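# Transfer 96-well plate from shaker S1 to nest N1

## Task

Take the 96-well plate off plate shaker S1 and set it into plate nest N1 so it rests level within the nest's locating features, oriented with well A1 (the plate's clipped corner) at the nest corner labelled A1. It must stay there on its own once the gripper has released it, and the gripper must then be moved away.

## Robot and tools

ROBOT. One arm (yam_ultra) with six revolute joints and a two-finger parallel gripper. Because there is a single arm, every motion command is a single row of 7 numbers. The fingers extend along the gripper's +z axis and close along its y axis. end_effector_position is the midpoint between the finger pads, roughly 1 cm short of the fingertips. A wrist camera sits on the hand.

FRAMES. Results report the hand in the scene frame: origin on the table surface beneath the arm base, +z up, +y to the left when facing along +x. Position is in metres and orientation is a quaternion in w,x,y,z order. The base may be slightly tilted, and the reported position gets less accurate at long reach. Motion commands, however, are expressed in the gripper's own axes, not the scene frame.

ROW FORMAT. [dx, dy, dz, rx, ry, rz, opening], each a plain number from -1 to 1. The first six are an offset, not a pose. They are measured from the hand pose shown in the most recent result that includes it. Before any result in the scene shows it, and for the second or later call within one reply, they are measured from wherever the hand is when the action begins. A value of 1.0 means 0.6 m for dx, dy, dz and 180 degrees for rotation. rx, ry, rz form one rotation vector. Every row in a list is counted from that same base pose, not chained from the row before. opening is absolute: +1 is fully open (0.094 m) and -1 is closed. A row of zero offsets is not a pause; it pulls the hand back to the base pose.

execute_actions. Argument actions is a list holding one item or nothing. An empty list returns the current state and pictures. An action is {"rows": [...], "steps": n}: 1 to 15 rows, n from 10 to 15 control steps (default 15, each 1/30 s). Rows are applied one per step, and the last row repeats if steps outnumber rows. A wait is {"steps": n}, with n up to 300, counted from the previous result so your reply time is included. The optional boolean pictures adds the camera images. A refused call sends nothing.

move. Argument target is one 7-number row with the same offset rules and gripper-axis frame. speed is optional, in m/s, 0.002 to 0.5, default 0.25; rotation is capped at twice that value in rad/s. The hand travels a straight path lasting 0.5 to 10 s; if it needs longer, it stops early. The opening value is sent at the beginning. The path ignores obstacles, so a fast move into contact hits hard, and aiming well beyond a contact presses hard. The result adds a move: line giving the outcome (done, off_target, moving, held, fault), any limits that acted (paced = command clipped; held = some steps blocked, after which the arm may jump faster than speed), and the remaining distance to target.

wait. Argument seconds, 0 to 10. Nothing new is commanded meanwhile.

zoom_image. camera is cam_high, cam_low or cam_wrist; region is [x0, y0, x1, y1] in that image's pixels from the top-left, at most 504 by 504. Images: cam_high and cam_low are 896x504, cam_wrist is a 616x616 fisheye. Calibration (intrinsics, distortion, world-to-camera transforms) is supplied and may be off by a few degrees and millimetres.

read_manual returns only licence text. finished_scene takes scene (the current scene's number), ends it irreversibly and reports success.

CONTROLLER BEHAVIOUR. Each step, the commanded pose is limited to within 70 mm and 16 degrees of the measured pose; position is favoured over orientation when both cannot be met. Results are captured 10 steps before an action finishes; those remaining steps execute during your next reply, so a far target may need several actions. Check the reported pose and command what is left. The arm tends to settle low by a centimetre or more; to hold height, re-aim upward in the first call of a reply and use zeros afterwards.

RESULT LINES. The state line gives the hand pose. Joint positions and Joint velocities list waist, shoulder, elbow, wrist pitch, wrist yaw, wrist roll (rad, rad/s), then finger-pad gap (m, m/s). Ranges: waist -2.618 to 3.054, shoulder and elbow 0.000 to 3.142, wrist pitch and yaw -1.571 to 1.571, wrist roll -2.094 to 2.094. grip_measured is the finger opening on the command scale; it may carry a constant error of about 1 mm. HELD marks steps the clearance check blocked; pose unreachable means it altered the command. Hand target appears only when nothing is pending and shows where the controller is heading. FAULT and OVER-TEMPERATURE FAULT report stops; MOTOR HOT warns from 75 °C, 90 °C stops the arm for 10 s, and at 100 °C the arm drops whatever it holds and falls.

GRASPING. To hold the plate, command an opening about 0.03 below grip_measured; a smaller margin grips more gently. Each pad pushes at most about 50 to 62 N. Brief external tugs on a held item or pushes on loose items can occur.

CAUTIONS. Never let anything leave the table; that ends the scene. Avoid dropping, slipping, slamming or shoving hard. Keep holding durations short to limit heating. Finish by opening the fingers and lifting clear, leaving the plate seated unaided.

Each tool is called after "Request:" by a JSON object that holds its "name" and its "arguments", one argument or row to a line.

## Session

Request:
{"name": "execute_actions", "arguments": {
  "actions": []
}}

Scene clock: 0.00 s of 8400.00 s.
end_effector_position=(+0.5935, -0.3307, +0.2184) grip_measured=+1.000 end_effector_quat_wxyz=(+0.145, -0.179, +0.676, -0.700)
Joint positions: [-0.431  2.202  1.722  0.991  0.843 -1.092  0.094]
Joint velocities: [-0.007 -0.007 -0.007  0.022 -0.037 -0.037  0.   ]
Hand target: +0.593, -0.335, +0.224; +0.147, -0.170, +0.673, -0.704
camera_calibration (this result's frames):
cam_wrist: T_world_to_cam=[[0.0272767, 0.0429649, 0.998704, -0.217324], [-0.985505, 0.168505, 0.0196669, 0.640356], [-0.167442, -0.984764, 0.0469384, -0.110809], [0, 0, 0, 1]] pos_world=[0.618447, -0.207687, 0.20965]

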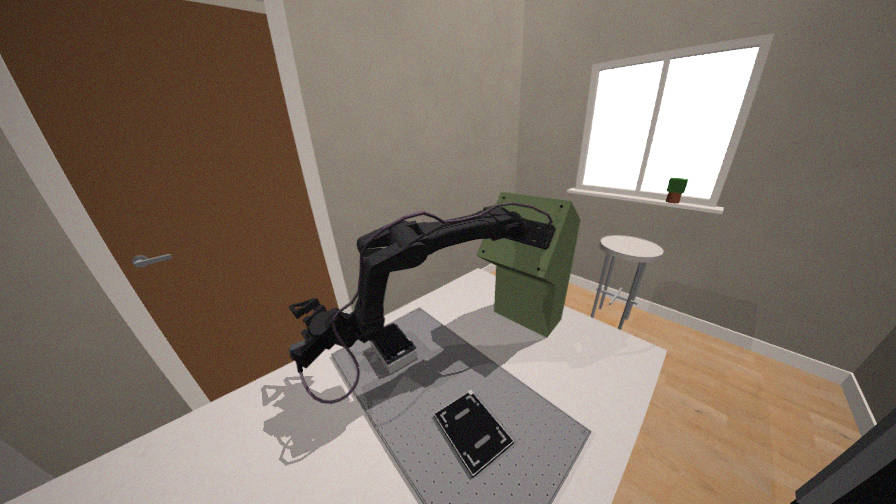

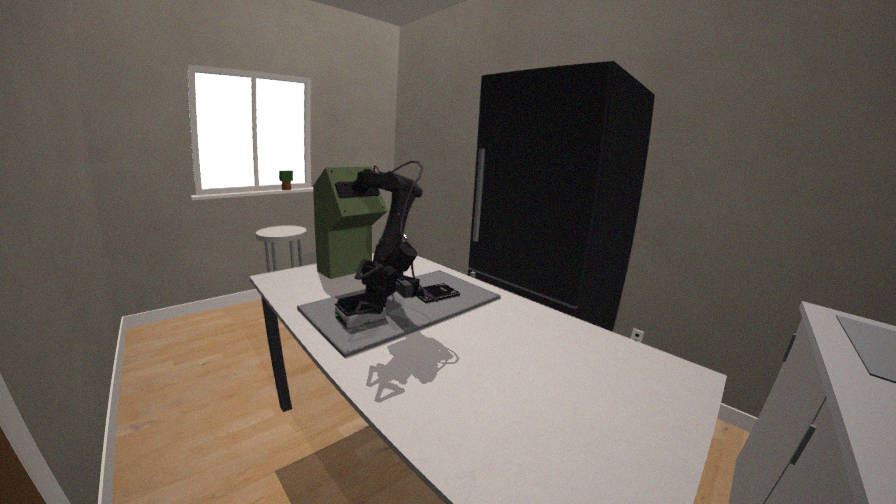

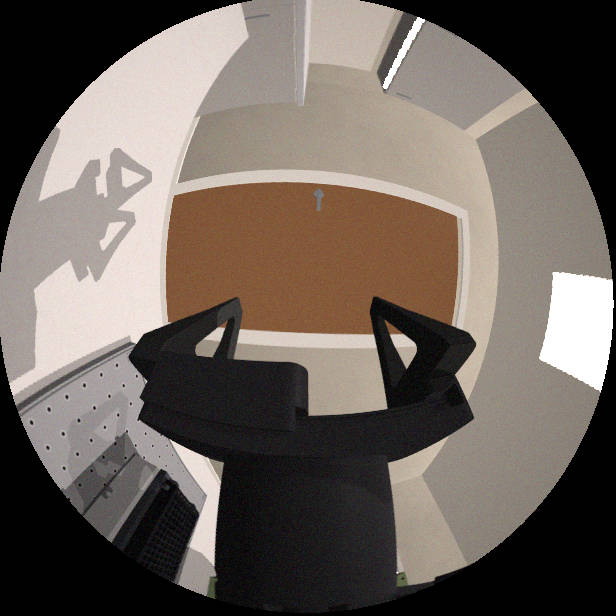

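Request:
{"name": "zoom_image", "arguments": {
  "camera": "cam_high",
  "region": [425, 385, 525, 480]
}}

Request:
{"name": "zoom_image", "arguments": {
  "camera": "cam_high",
  "region": [350, 310, 440, 385]
}}

Request:
{"name": "zoom_image", "arguments": {
  "camera": "cam_low",
  "region": [320, 270, 480, 350]
}}

Region (425, 385, 525, 480) of cam_high's 896x504 image, scaled by 5.040, with more detail than that image has; it fills the top 479 rows of this view, and the rest is white.

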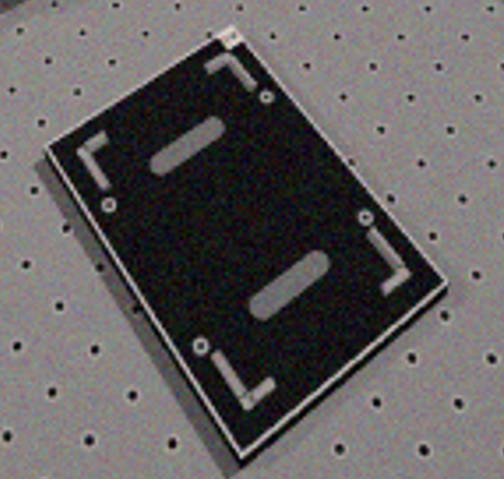

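Region (350, 310, 440, 385) of cam_high's 896x504 image, scaled by 5.600, with more detail than that image has.

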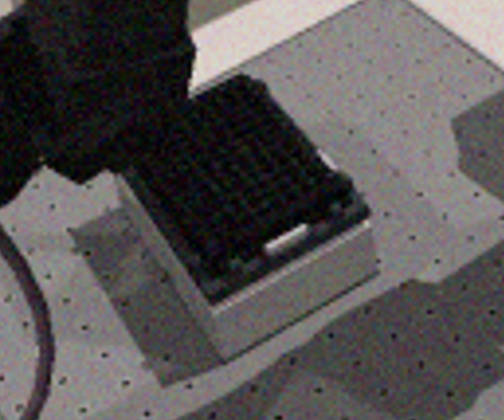

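Region (320, 270, 480, 350) of cam_low's 896x504 image, scaled by 3.150, with more detail than that image has.

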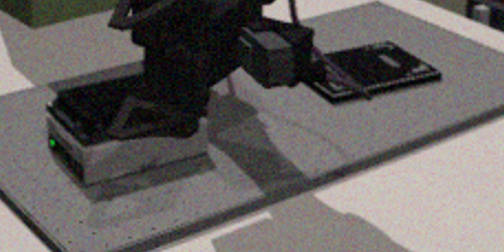

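Request:
{"name": "zoom_image", "arguments": {
  "camera": "cam_high",
  "region": [365, 315, 425, 370]
}}

Request:
{"name": "zoom_image", "arguments": {
  "camera": "cam_wrist",
  "region": [60, 420, 230, 600]
}}

Request:
{"name": "zoom_image", "arguments": {
  "camera": "cam_low",
  "region": [325, 285, 395, 335]
}}

Region (365, 315, 425, 370) of cam_high's 896x504 image, scaled by 8.400, with more detail than that image has; it fills the top 462 rows of this view, and the rest is white.

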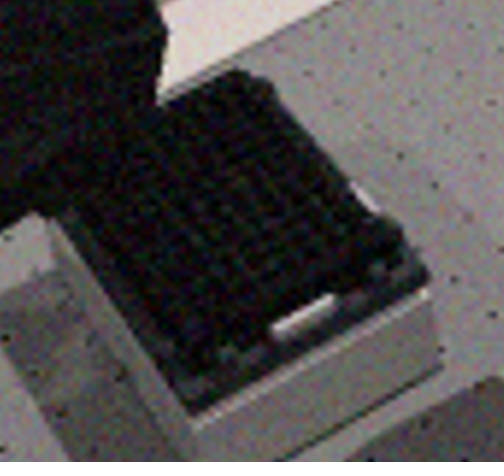

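Region (60, 420, 230, 600) of cam_wrist's 616x616 image, scaled by 2.800, with more detail than that image has.

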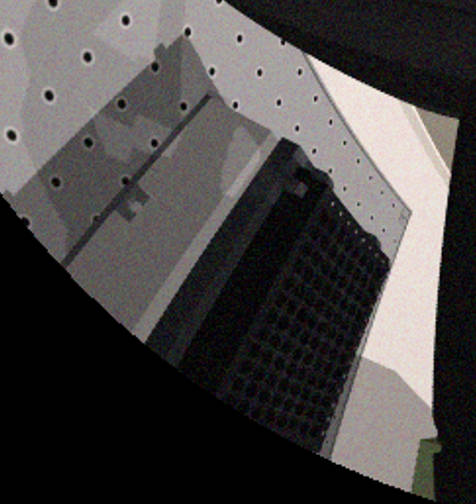

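Region (325, 285, 395, 335) of cam_low's 896x504 image, scaled by 7.200, with more detail than that image has; it fills the top 360 rows of this view, and the rest is white.

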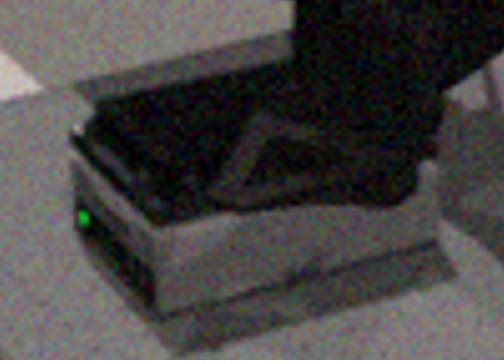

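Request:
{"name": "move", "arguments": {
  "target": [0.1432,0.0796,-0.41,-0.4537,-0.2582,-0.228,1.0],
  "speed": 0.4
}}

Scene clock: 11.77 s of 8400.00 s.
end_effector_position=(+0.4022, -0.1476, +0.1686) grip_measured=+1.000 end_effector_quat_wxyz=(+0.001, -0.662, +0.750, -0.005)
Joint positions: [-0.573  1.548  1.119 -0.258 -0.469 -1.735  0.094]
Joint velocities: [ 0.017 -0.027  0.027 -0.007  0.037 -0.007  0.   ]
Hand target: +0.406, -0.150, +0.170; +0.006, -0.663, +0.749, -0.001
Off the commanded pose: 0.005 m, 1 deg.
Kept back: nothing.
After step 90, 5.80 s passed at rest.
move: done
camera_calibration (this result's frames):
cam_wrist: T_world_to_cam=[[0.990809, -0.13447, 0.0146936, -0.418034], [-0.116845, -0.796052, 0.593842, -0.166607], [-0.0681573, -0.5901, -0.804448, 0.201623], [0, 0, 0, 1]] pos_world=[0.408467, -0.0698635, 0.267275]

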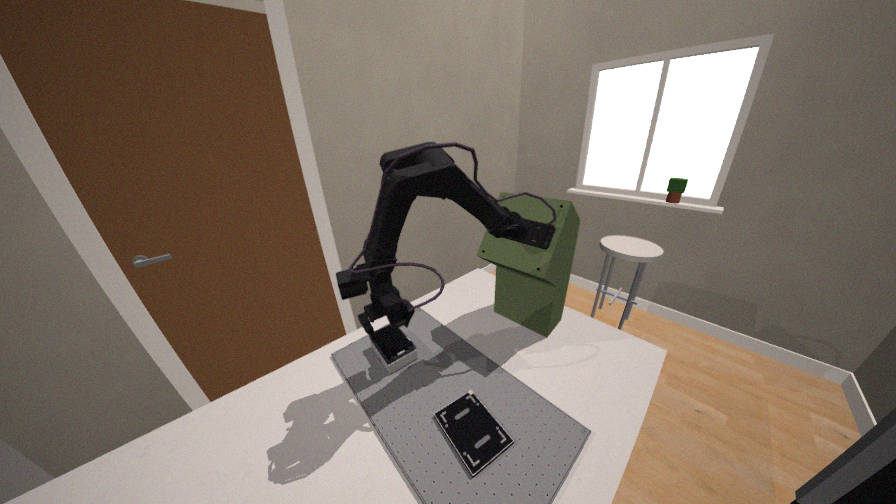

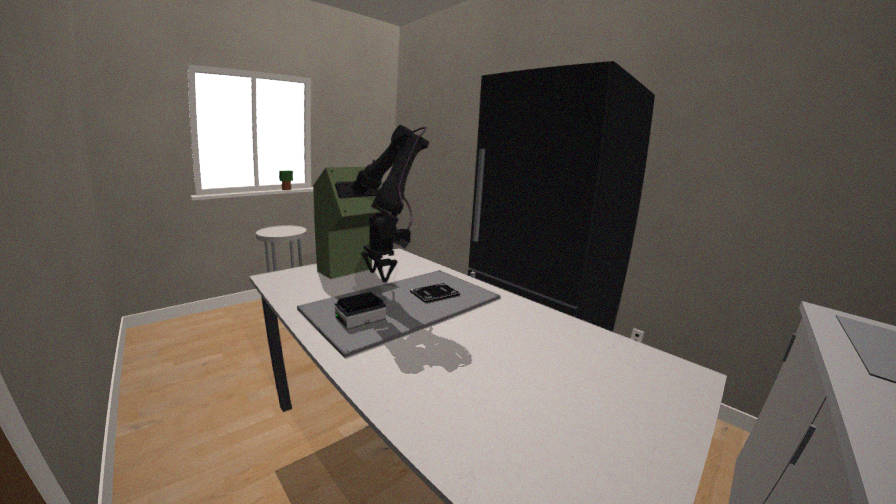

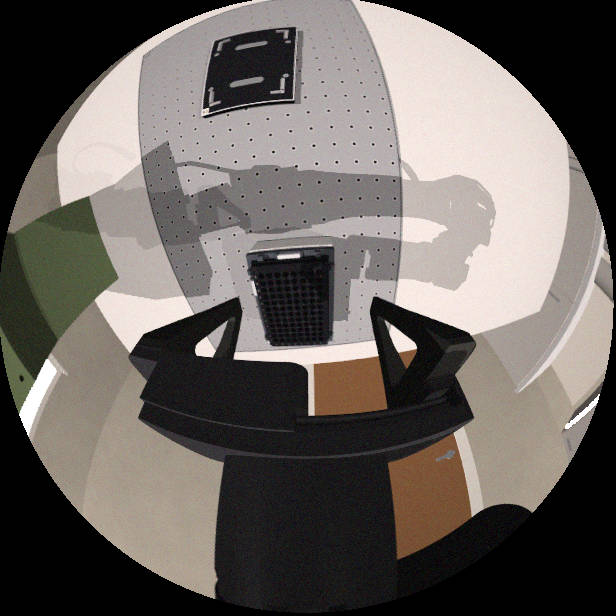

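Request:
{"name": "zoom_image", "arguments": {
  "camera": "cam_wrist",
  "region": [225, 225, 365, 365]
}}

Request:
{"name": "zoom_image", "arguments": {
  "camera": "cam_wrist",
  "region": [185, 10, 325, 130]
}}

Region (225, 225, 365, 365) of cam_wrist's 616x616 image, scaled by 3.600, with more detail than that image has.

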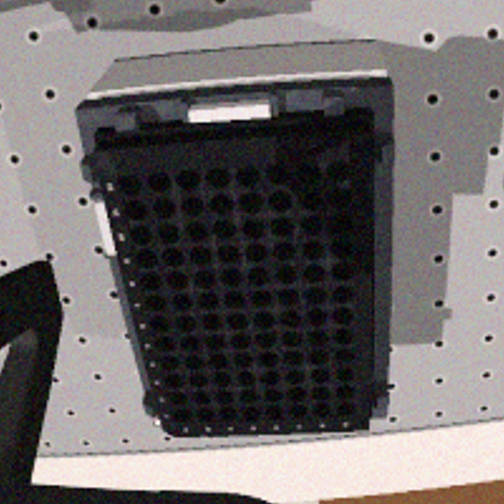

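Region (185, 10, 325, 130) of cam_wrist's 616x616 image, scaled by 3.600, with more detail than that image has; it fills the top 432 rows of this view, and the rest is white.

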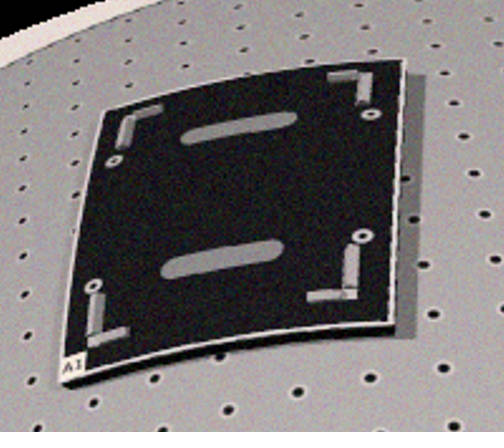

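Request:
{"name": "zoom_image", "arguments": {
  "camera": "cam_wrist",
  "region": [240, 245, 345, 350]
}}

Region (240, 245, 345, 350) of cam_wrist's 616x616 image, scaled by 4.800, with more detail than that image has.

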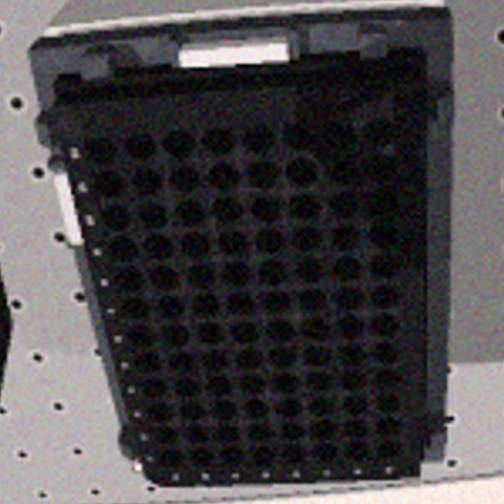

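Request:
{"name": "move", "arguments": {
  "target": [0.1074,0.0206,0.0477,0,0,-0.012,1.0],
  "speed": 0.2
}}

Request:
{"name": "zoom_image", "arguments": {
  "camera": "cam_wrist",
  "region": [220, 190, 390, 360]
}}

Scene clock: 17.50 s of 8400.00 s.
end_effector_position=(+0.3717, -0.2057, +0.1383) grip_measured=+1.000 end_effector_quat_wxyz=(-0.009, -0.670, +0.742, +0.001)
Joint positions: [-0.691  1.744  1.173 -0.182 -0.546 -1.859  0.094]
Joint velocities: [ 0.007  0.007 -0.007  0.051  0.037  0.037  0.   ]
Hand target: +0.381, -0.210, +0.141; +0.001, -0.676, +0.737, -0.006
Off the commanded pose: 0.012 m, 2 deg.
Kept back: nothing.
After step 90, 1.73 s passed at rest.
move: off_target
camera_calibration (this result's frames):
cam_wrist: T_world_to_cam=[[0.993707, -0.111696, -0.00840798, -0.388363], [-0.0843703, -0.795745, 0.599726, -0.211207], [-0.0736779, -0.595243, -0.800161, 0.141307], [0, 0, 0, 1]] pos_world=[0.378511, -0.127334, 0.236469]

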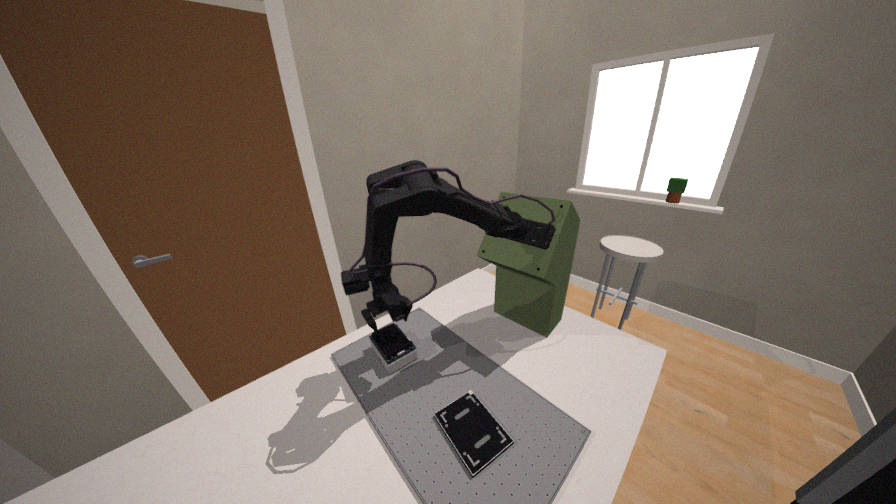

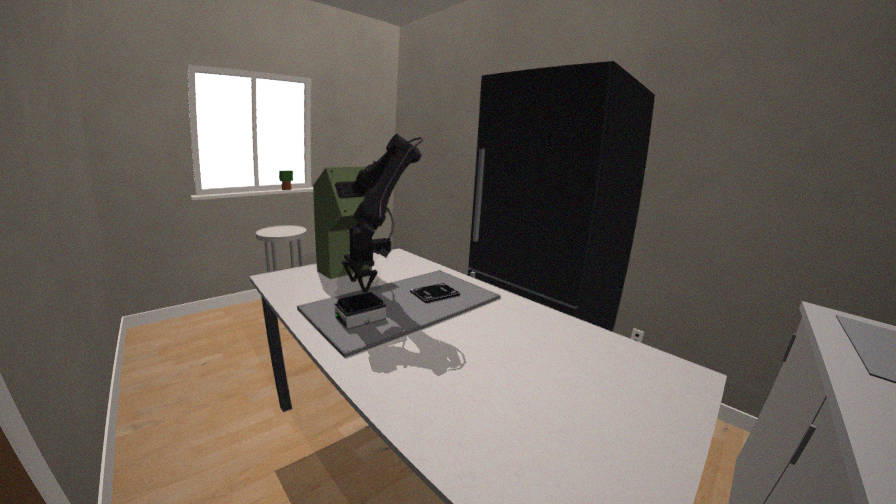

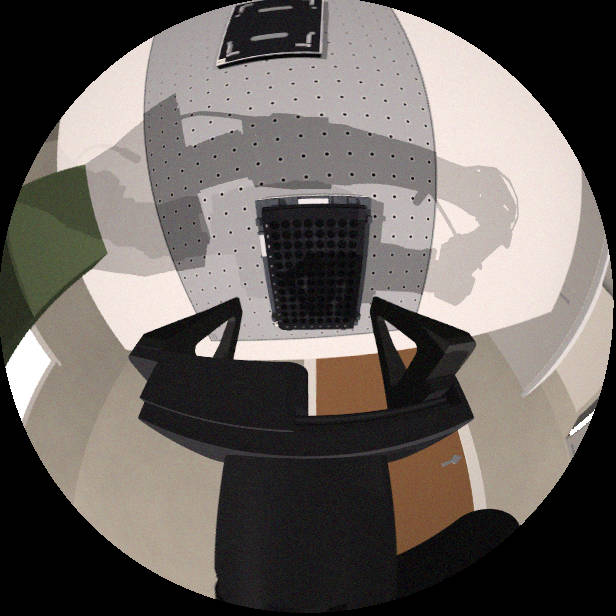

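Region (220, 190, 390, 360) of cam_wrist's 616x616 image, scaled by 2.965, with more detail than that image has.

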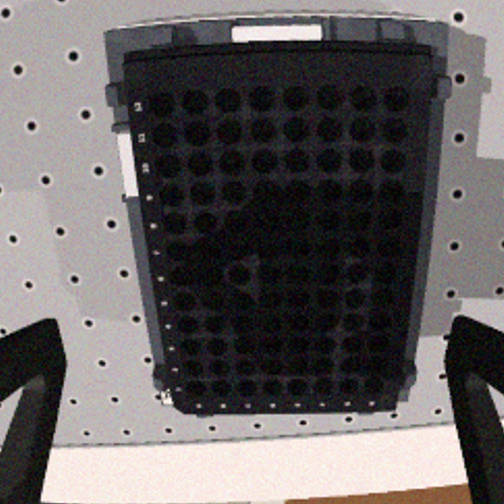

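Request:
{"name": "move", "arguments": {
  "target": [0.0119,-0.0327,0.0505,0.0044,-0.0038,-0.0068,1.0],
  "speed": 0.1
}}

Request:
{"name": "zoom_image", "arguments": {
  "camera": "cam_wrist",
  "region": [210, 150, 410, 350]
}}

Scene clock: 23.23 s of 8400.00 s.
end_effector_position=(+0.3823, -0.2125, +0.1094) grip_measured=+1.000 end_effector_quat_wxyz=(+0.004, +0.679, -0.734, -0.004)
Joint positions: [-0.661  1.857  1.275 -0.162 -0.535 -1.858  0.094]
Joint velocities: [-0.007 -0.007  0.002 -0.066  0.007 -0.037  0.   ]
Hand target: +0.390, -0.215, +0.108; -0.000, +0.678, -0.735, +0.000
Off the commanded pose: 0.008 m, 1 deg.
Kept back: nothing.
After step 90, 1.93 s passed at rest.
move: done
camera_calibration (this result's frames):
cam_wrist: T_world_to_cam=[[0.995958, -0.0895213, -0.00733618, -0.396198], [-0.0679222, -0.804063, 0.590652, -0.205489], [-0.0587747, -0.587766, -0.806893, 0.111516], [0, 0, 0, 1]] pos_world=[0.387193, -0.135149, 0.208448]

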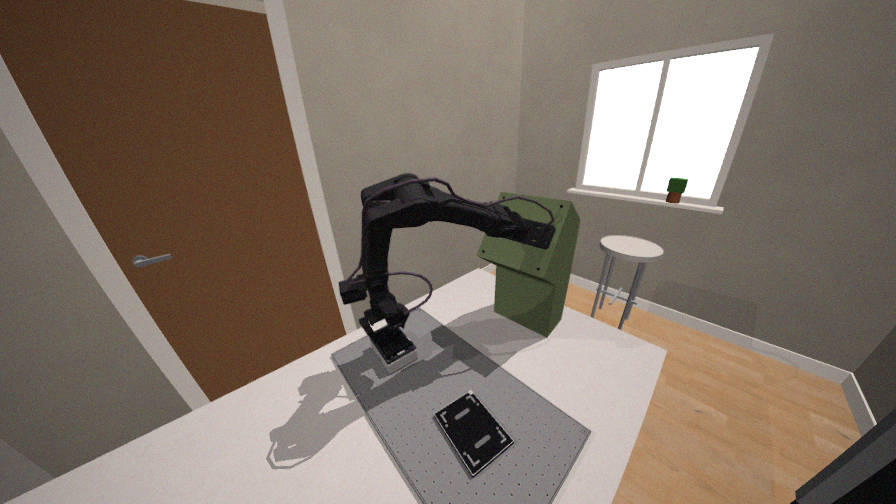

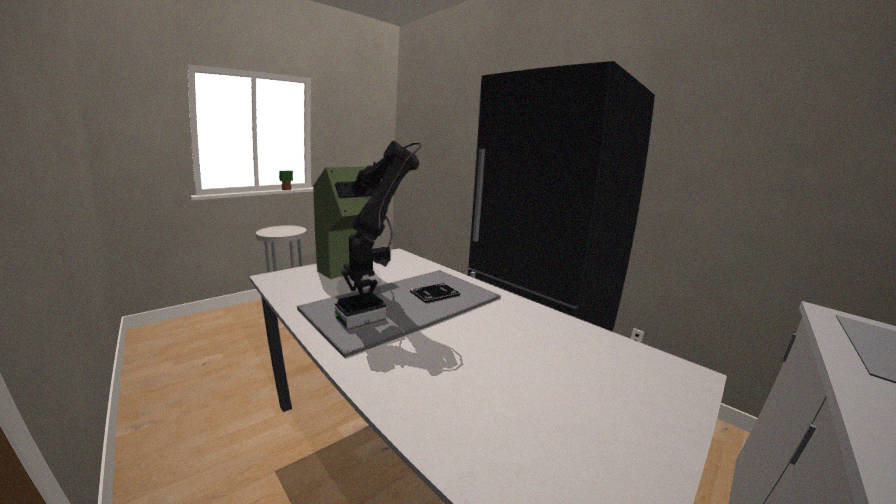

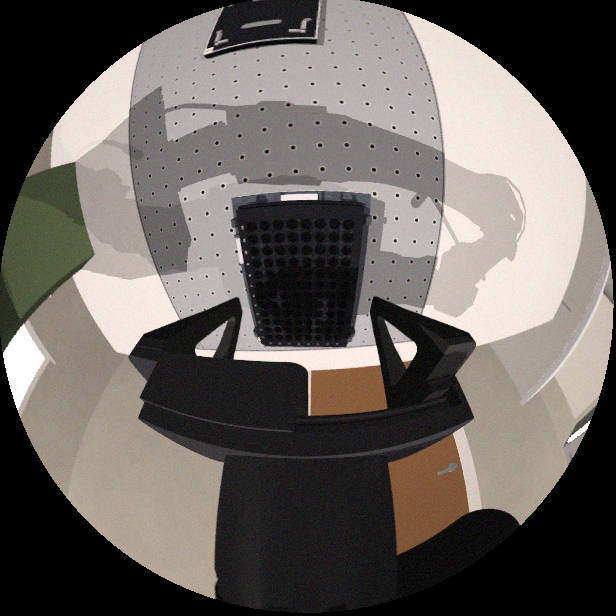

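Region (210, 150, 410, 350) of cam_wrist's 616x616 image, scaled by 2.520, with more detail than that image has.

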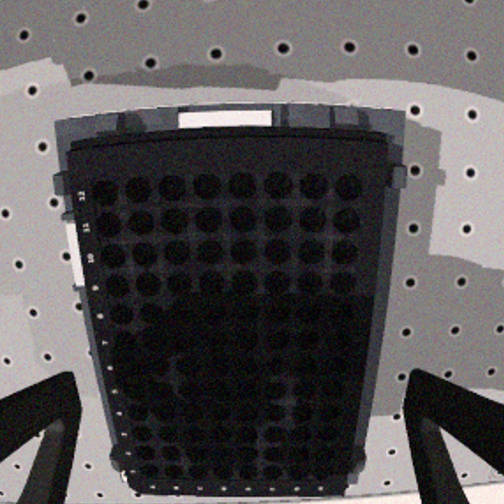

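Request:
{"name": "move", "arguments": {
  "target": [0.0002,-0.0087,0.029,0.0036,0,-0.0014,1.0],
  "speed": 0.05
}}

Request:
{"name": "zoom_image", "arguments": {
  "camera": "cam_wrist",
  "region": [200, 130, 420, 350]
}}

Scene clock: 26.53 s of 8400.00 s.
end_effector_position=(+0.3750, -0.2094, +0.0929) grip_measured=+1.000 end_effector_quat_wxyz=(+0.008, +0.679, -0.734, -0.009)
Joint positions: [-0.638  1.899  1.275 -0.124 -0.517 -1.847  0.094]
Joint velocities: [-0.007  0.012  0.002 -0.022  0.037 -0.007  0.   ]
Hand target: +0.387, -0.213, +0.092; +0.001, +0.680, -0.733, -0.000
Off the commanded pose: 0.013 m, 1 deg.
Kept back: nothing.
move: off_target
camera_calibration (this result's frames):
cam_wrist: T_world_to_cam=[[0.995788, -0.0896332, -0.0192697, -0.387578], [-0.0611514, -0.805953, 0.588813, -0.196501], [-0.0683076, -0.585155, -0.80804, 0.103828], [0, 0, 0, 1]] pos_world=[0.381022, -0.132355, 0.192131]

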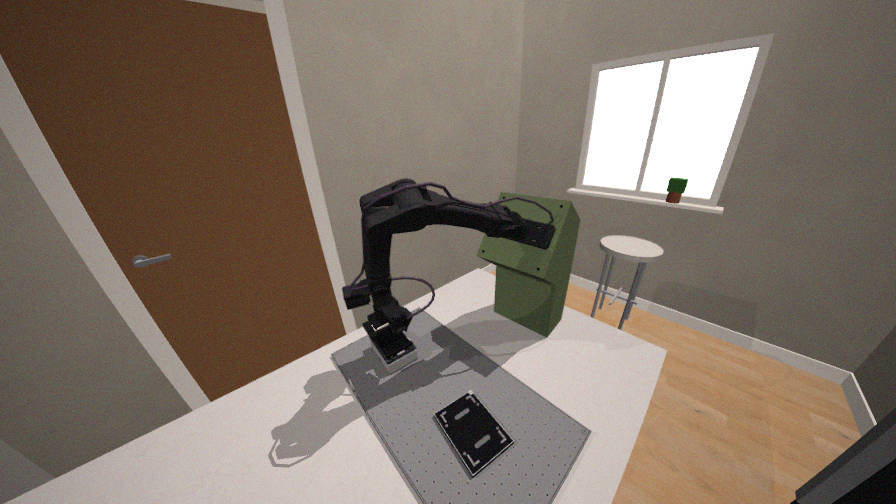

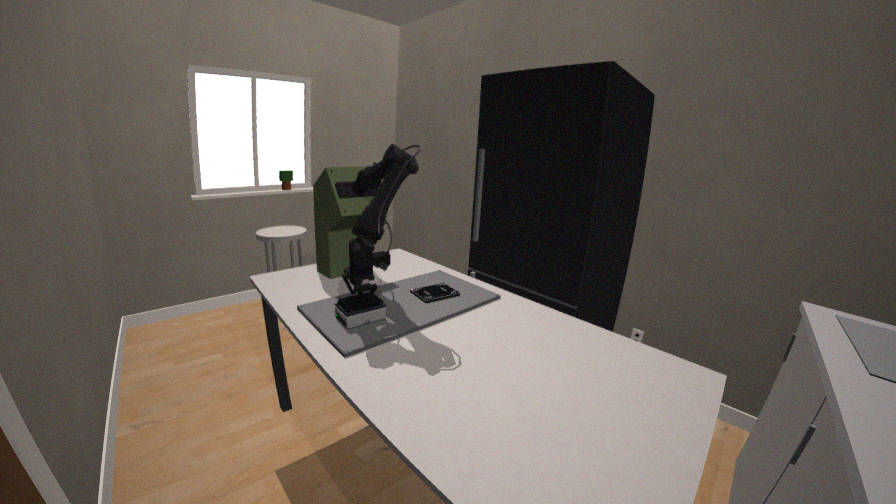

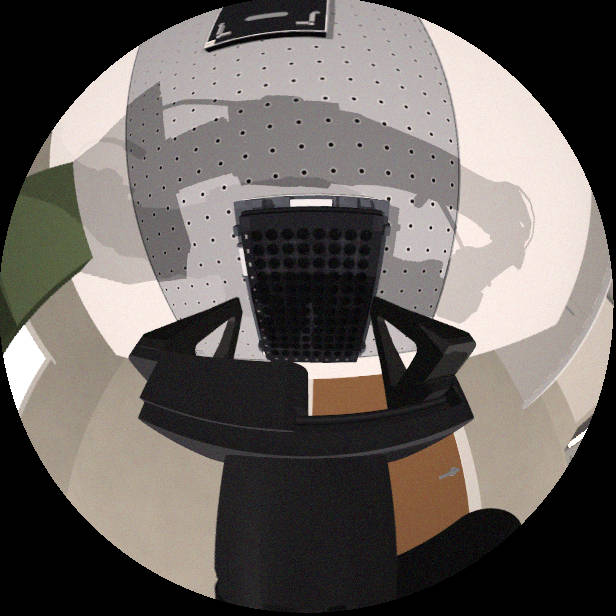

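Region (200, 130, 420, 350) of cam_wrist's 616x616 image, scaled by 2.291, with more detail than that image has.

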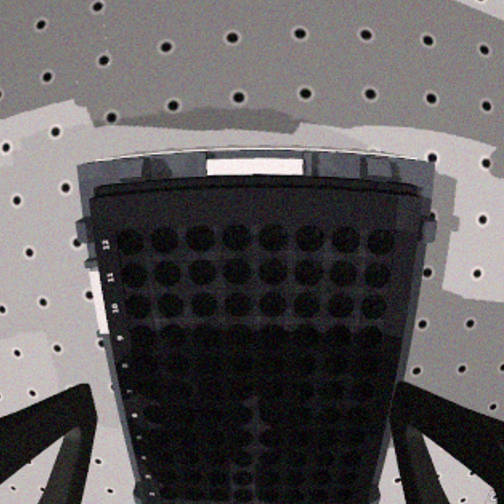

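Request:
{"name": "execute_actions", "arguments": {
  "actions": [
    {"rows": [[0.0042,-0.0237,0.0015,0.0072,0.0006,-0.0009,0.93],[0.0042,-0.0237,0.0015,0.0072,0.0006,-0.0009,0.88],[0.0042,-0.0237,0.0015,0.0072,0.0006,-0.0009,0.84],[0.0042,-0.0237,0.0015,0.0072,0.0006,-0.0009,0.81],[0.0042,-0.0237,0.0015,0.0072,0.0006,-0.0009,0.78],[0.0042,-0.0237,0.0015,0.0072,0.0006,-0.0009,0.76],[0.0042,-0.0237,0.0015,0.0072,0.0006,-0.0009,0.745],[0.0042,-0.0237,0.0015,0.0072,0.0006,-0.0009,0.73],[0.0042,-0.0237,0.0015,0.0072,0.0006,-0.0009,0.72],[0.0042,-0.0237,0.0015,0.0072,0.0006,-0.0009,0.71],[0.0042,-0.0237,0.0015,0.0072,0.0006,-0.0009,0.70],[0.0042,-0.0237,0.0015,0.0072,0.0006,-0.0009,0.69],[0.0042,-0.0237,0.0015,0.0072,0.0006,-0.0009,0.68]], "steps": 15}
  ]
}}

Request:
{"name": "wait", "arguments": {
  "seconds": 0.3
}}

Scene clock: 28.47 s of 8400.00 s.
end_effector_position=(+0.3809, -0.2115, +0.0936) grip_measured=+0.797 end_effector_quat_wxyz=(+0.006, +0.680, -0.733, -0.004)
Joint positions: [-0.638  1.9    1.29  -0.125 -0.515 -1.844  0.084]
Joint velocities: [ 0.002 -0.012  0.022 -0.139  0.037  0.007 -0.03 ]
Steps of this call (steps 1 to 53: nothing new was sent; steps 54 to 58: the first 5 steps of this action). Readings (end_effector_position):
54: (+0.3761, -0.2098, +0.0930)
55: (+0.3771, -0.2103, +0.0930)
57: (+0.3802, -0.2113, +0.0934)
58: the state above

Scene clock: 29.10 s of 8400.00 s.
end_effector_position=(+0.3806, -0.2118, +0.0937) grip_measured=+0.682 end_effector_quat_wxyz=(+0.008, +0.679, -0.734, -0.004)
Joint positions: [-0.638  1.9    1.292 -0.129 -0.512 -1.843  0.079]
Joint velocities: [ 0.007  0.007  0.002 -0.051 -0.066  0.051 -0.   ]
Hand target: +0.389, -0.213, +0.092; +0.001, +0.680, -0.734, -0.000
Off the commanded pose: 0.009 m, 1 deg.
Kept back: nothing.
Steps of this call (steps 1 to 10: the last 10 steps of your previous action; steps 11 to 19: nothing new was sent). Readings (end_effector_position):
1: (+0.3802, -0.2113, +0.0936)
2: (+0.3796, -0.2114, +0.0932)
4: (+0.3795, -0.2114, +0.0931)
8: (+0.3795, -0.2114, +0.0931)
19: the state above
camera_calibration (this result's frames):
cam_wrist: T_world_to_cam=[[0.995986, -0.0887298, -0.0118056, -0.393922], [-0.0643729, -0.801655, 0.594311, -0.196923], [-0.0621971, -0.591165, -0.804149, 0.0995591], [0, 0, 0, 1]] pos_world=[0.385856, -0.133961, 0.192444]

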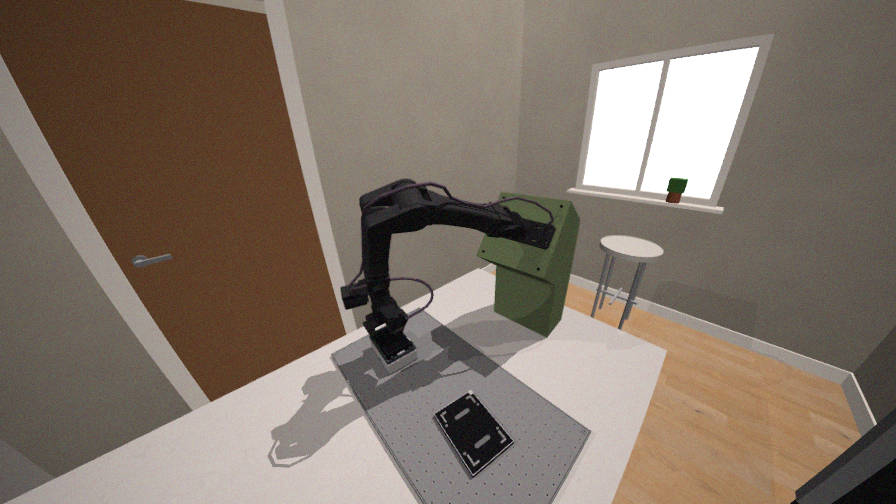

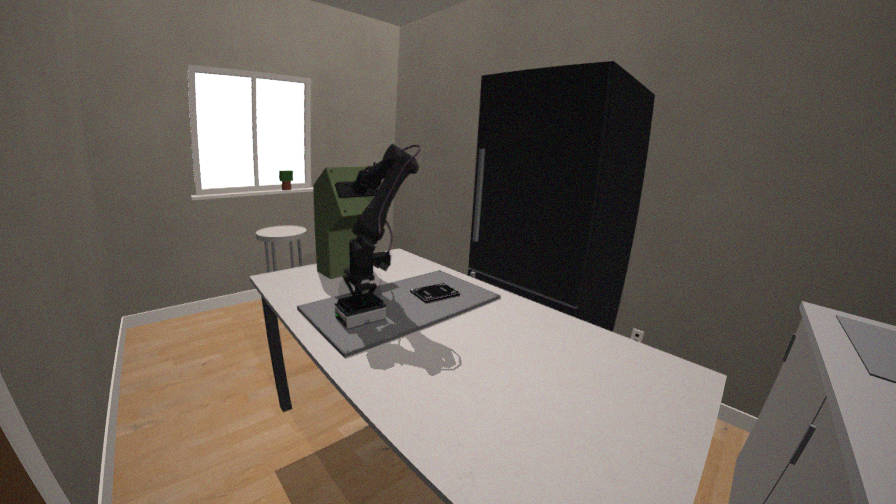

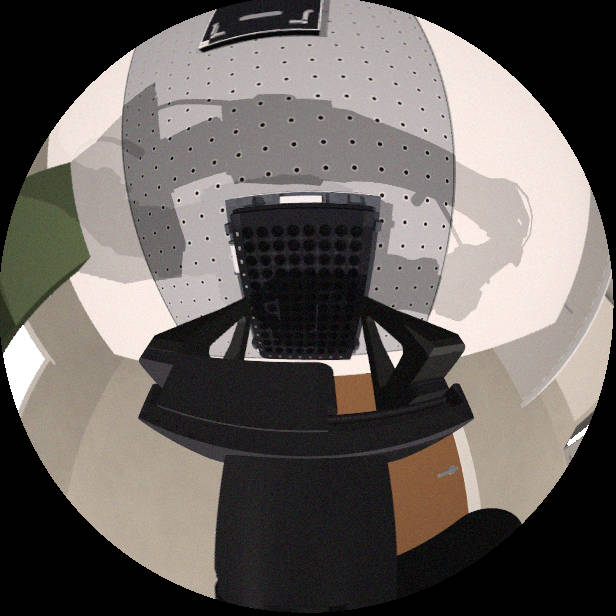

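Request:
{"name": "zoom_image", "arguments": {
  "camera": "cam_wrist",
  "region": [200, 180, 420, 370]
}}

Request:
{"name": "zoom_image", "arguments": {
  "camera": "cam_low",
  "region": [325, 270, 400, 335]
}}

Request:
{"name": "zoom_image", "arguments": {
  "camera": "cam_high",
  "region": [350, 300, 430, 375]
}}

Region (200, 180, 420, 370) of cam_wrist's 616x616 image, scaled by 2.291, with more detail than that image has; it fills the top 435 rows of this view, and the rest is white.

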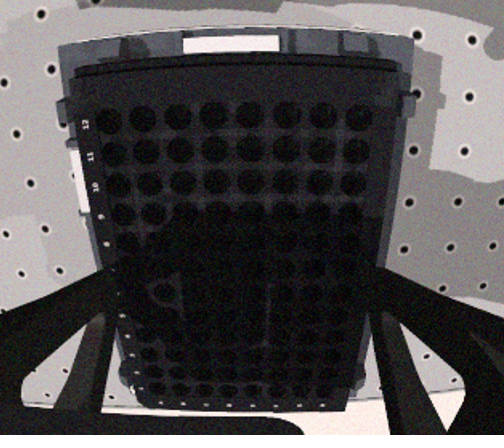

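Region (325, 270, 400, 335) of cam_low's 896x504 image, scaled by 6.720, with more detail than that image has; it fills the top 437 rows of this view, and the rest is white.

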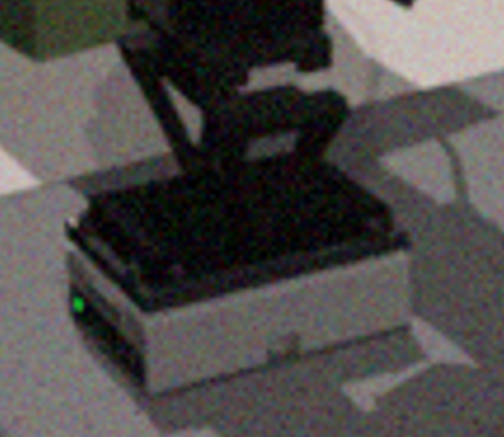

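Region (350, 300, 430, 375) of cam_high's 896x504 image, scaled by 6.300, with more detail than that image has; it fills the top 472 rows of this view, and the rest is white.

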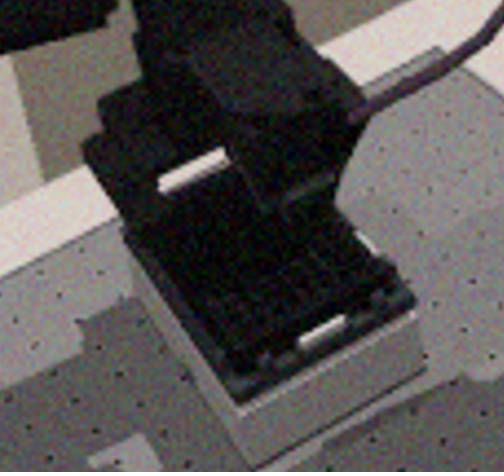

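Request:
{"name": "execute_actions", "arguments": {
  "actions": [
    {"rows": [[0,-0.0135,0.002,0.006,0,0,0.67],[0,-0.0135,0.002,0.006,0,0,0.66],[0,-0.0135,0.002,0.006,0,0,0.65]], "steps": 10}
  ]
}}

Request:
{"name": "wait", "arguments": {
  "seconds": 0.2
}}

Scene clock: 33.37 s of 8400.00 s.
end_effector_position=(+0.3806, -0.2118, +0.0937) grip_measured=+0.682 end_effector_quat_wxyz=(+0.008, +0.679, -0.734, -0.004)
Joint positions: [-0.638  1.9    1.292 -0.129 -0.512 -1.843  0.079]
Joint velocities: [ 0.002 -0.017  0.002 -0.037  0.022  0.007 -0.   ]
Kept back: the last 10 steps of this action.
Steps of this call (steps 1 to 90: nothing new was sent; then 1.27 s passed at rest). Readings (end_effector_position):
1: (+0.3806, -0.2118, +0.0937)
2: (+0.3806, -0.2118, +0.0937)
4: (+0.3806, -0.2118, +0.0937)
8: (+0.3806, -0.2118, +0.0937)
90: the state above

Scene clock: 33.90 s of 8400.00 s.
end_effector_position=(+0.3808, -0.2119, +0.0937) grip_measured=+0.653 end_effector_quat_wxyz=(+0.007, +0.678, -0.735, -0.004)
Joint positions: [-0.638  1.9    1.292 -0.128 -0.512 -1.841  0.078]
Joint velocities: [ 0.007 -0.002  0.027 -0.037  0.007  0.022  0.   ]
Hand target: +0.389, -0.212, +0.093; +0.001, +0.679, -0.734, +0.002
Off the commanded pose: 0.008 m, 1 deg.
Kept back: nothing.
Steps of this call (steps 1 to 10: the last 10 steps of your previous action; steps 11 to 16: nothing new was sent). Readings (end_effector_position):
1: (+0.3806, -0.2118, +0.0937)
2: (+0.3806, -0.2118, +0.0937)
4: (+0.3808, -0.2119, +0.0937)
8: (+0.3808, -0.2119, +0.0937)
16: the state above
camera_calibration (this result's frames):
cam_wrist: T_world_to_cam=[[0.995877, -0.0900656, -0.0108344, -0.394504], [-0.0660048, -0.801351, 0.594542, -0.196312], [-0.0622299, -0.591375, -0.803992, 0.0994721], [0, 0, 0, 1]] pos_world=[0.38611, -0.134021, 0.192416]

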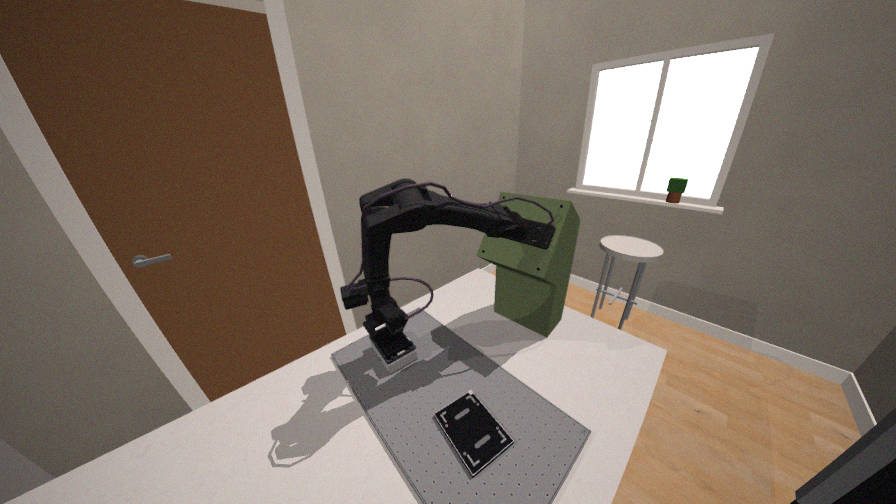

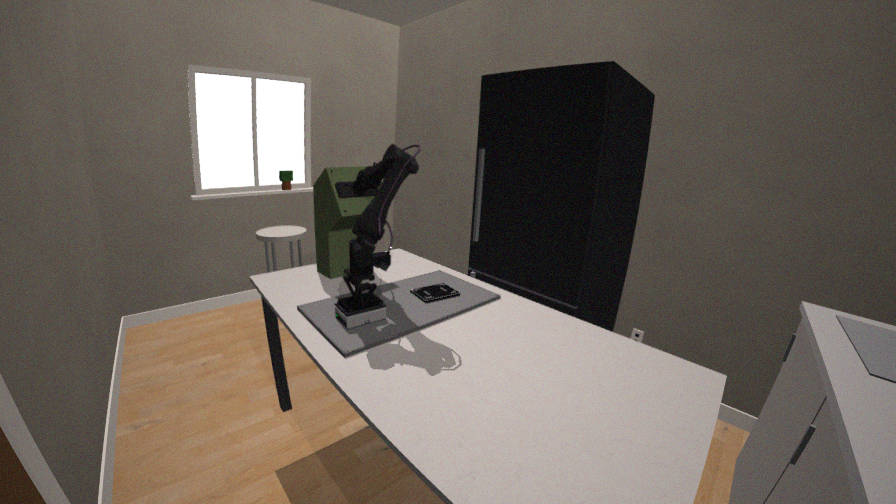

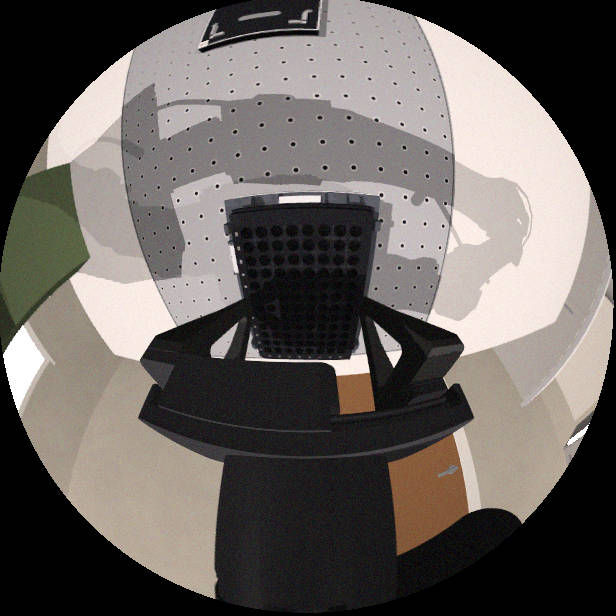

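Request:
{"name": "execute_actions", "arguments": {
  "actions": [
    {"rows": [[0,-0.0135,0.0,0.006,0,0,1.0]], "steps": 10}
  ]
}}

Request:
{"name": "wait", "arguments": {
  "seconds": 0.2
}}

Scene clock: 34.43 s of 8400.00 s.
end_effector_position=(+0.3808, -0.2119, +0.0937) grip_measured=+0.653 end_effector_quat_wxyz=(+0.007, +0.678, -0.735, -0.004)
Joint positions: [-0.638  1.9    1.292 -0.128 -0.512 -1.841  0.078]
Joint velocities: [-0.007 -0.002 -0.002  0.007 -0.022 -0.022 -0.001]
Kept back: the last 10 steps of this action.
Steps of this call (steps 1 to 16: nothing new was sent). Readings (end_effector_position):
1: (+0.3808, -0.2119, +0.0937)
2: (+0.3808, -0.2119, +0.0937)
4: (+0.3808, -0.2119, +0.0937)
8: (+0.3808, -0.2119, +0.0937)
16: the state above

Scene clock: 34.97 s of 8400.00 s.
end_effector_position=(+0.3851, -0.2127, +0.0940) grip_measured=+1.000 end_effector_quat_wxyz=(+0.002, +0.679, -0.734, +0.002)
Joint positions: [-0.638  1.899  1.292 -0.111 -0.515 -1.834  0.094]
Joint velocities: [ 0.007 -0.012 -0.002 -0.081 -0.066 -0.022  0.   ]
Hand target: +0.389, -0.213, +0.094; +0.001, +0.679, -0.735, +0.003
Off the commanded pose: 0.004 m, 0 deg.
Kept back: nothing.
Steps of this call (steps 1 to 10: the last 10 steps of your previous action; steps 11 to 16: nothing new was sent). Readings (end_effector_position):
1: (+0.3813, -0.2120, +0.0937)
2: (+0.3827, -0.2124, +0.0938)
4: (+0.3838, -0.2126, +0.0940)
8: (+0.3844, -0.2126, +0.0940)
16: the state above
camera_calibration (this result's frames):
cam_wrist: T_world_to_cam=[[0.996087, -0.0882255, 0.00526148, -0.400018], [-0.0739845, -0.799775, 0.595723, -0.193573], [-0.04835, -0.593781, -0.803173, 0.0935545], [0, 0, 0, 1]] pos_world=[0.388655, -0.134555, 0.192561]

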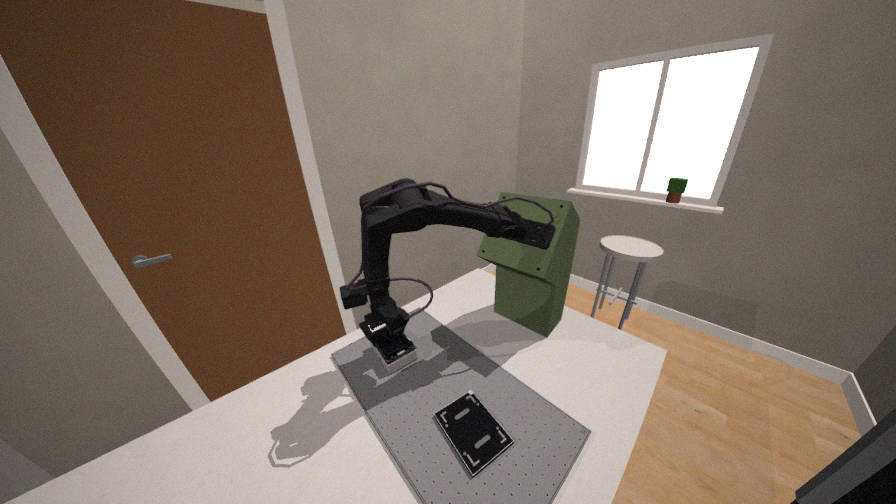

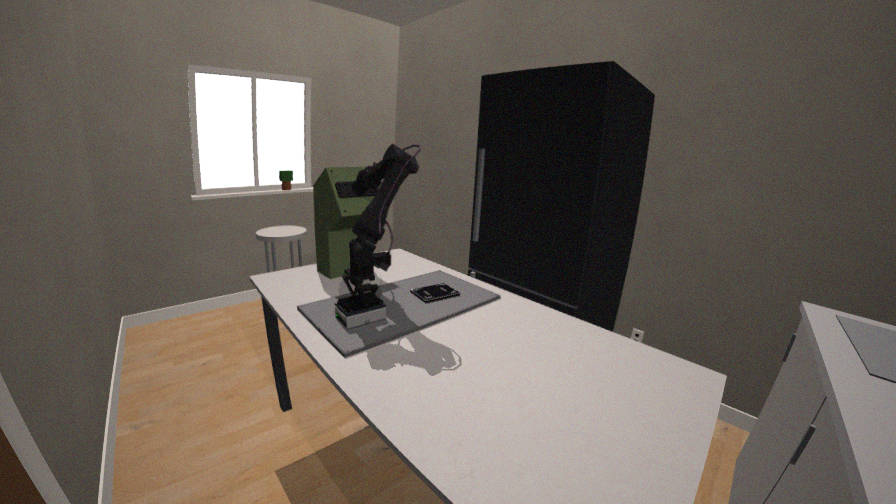

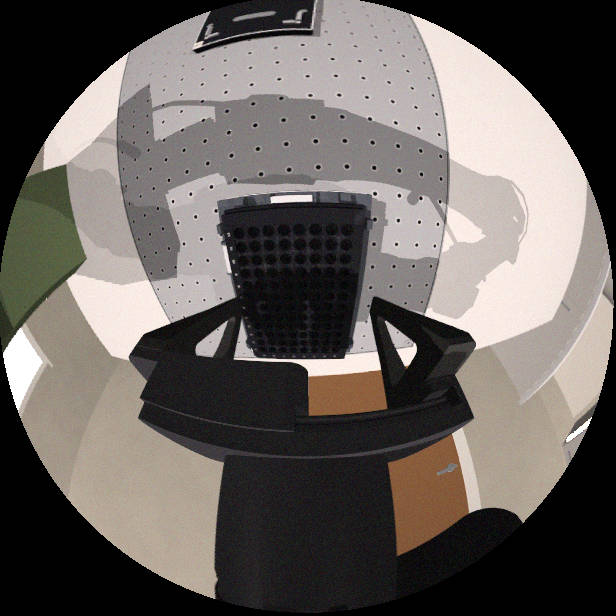

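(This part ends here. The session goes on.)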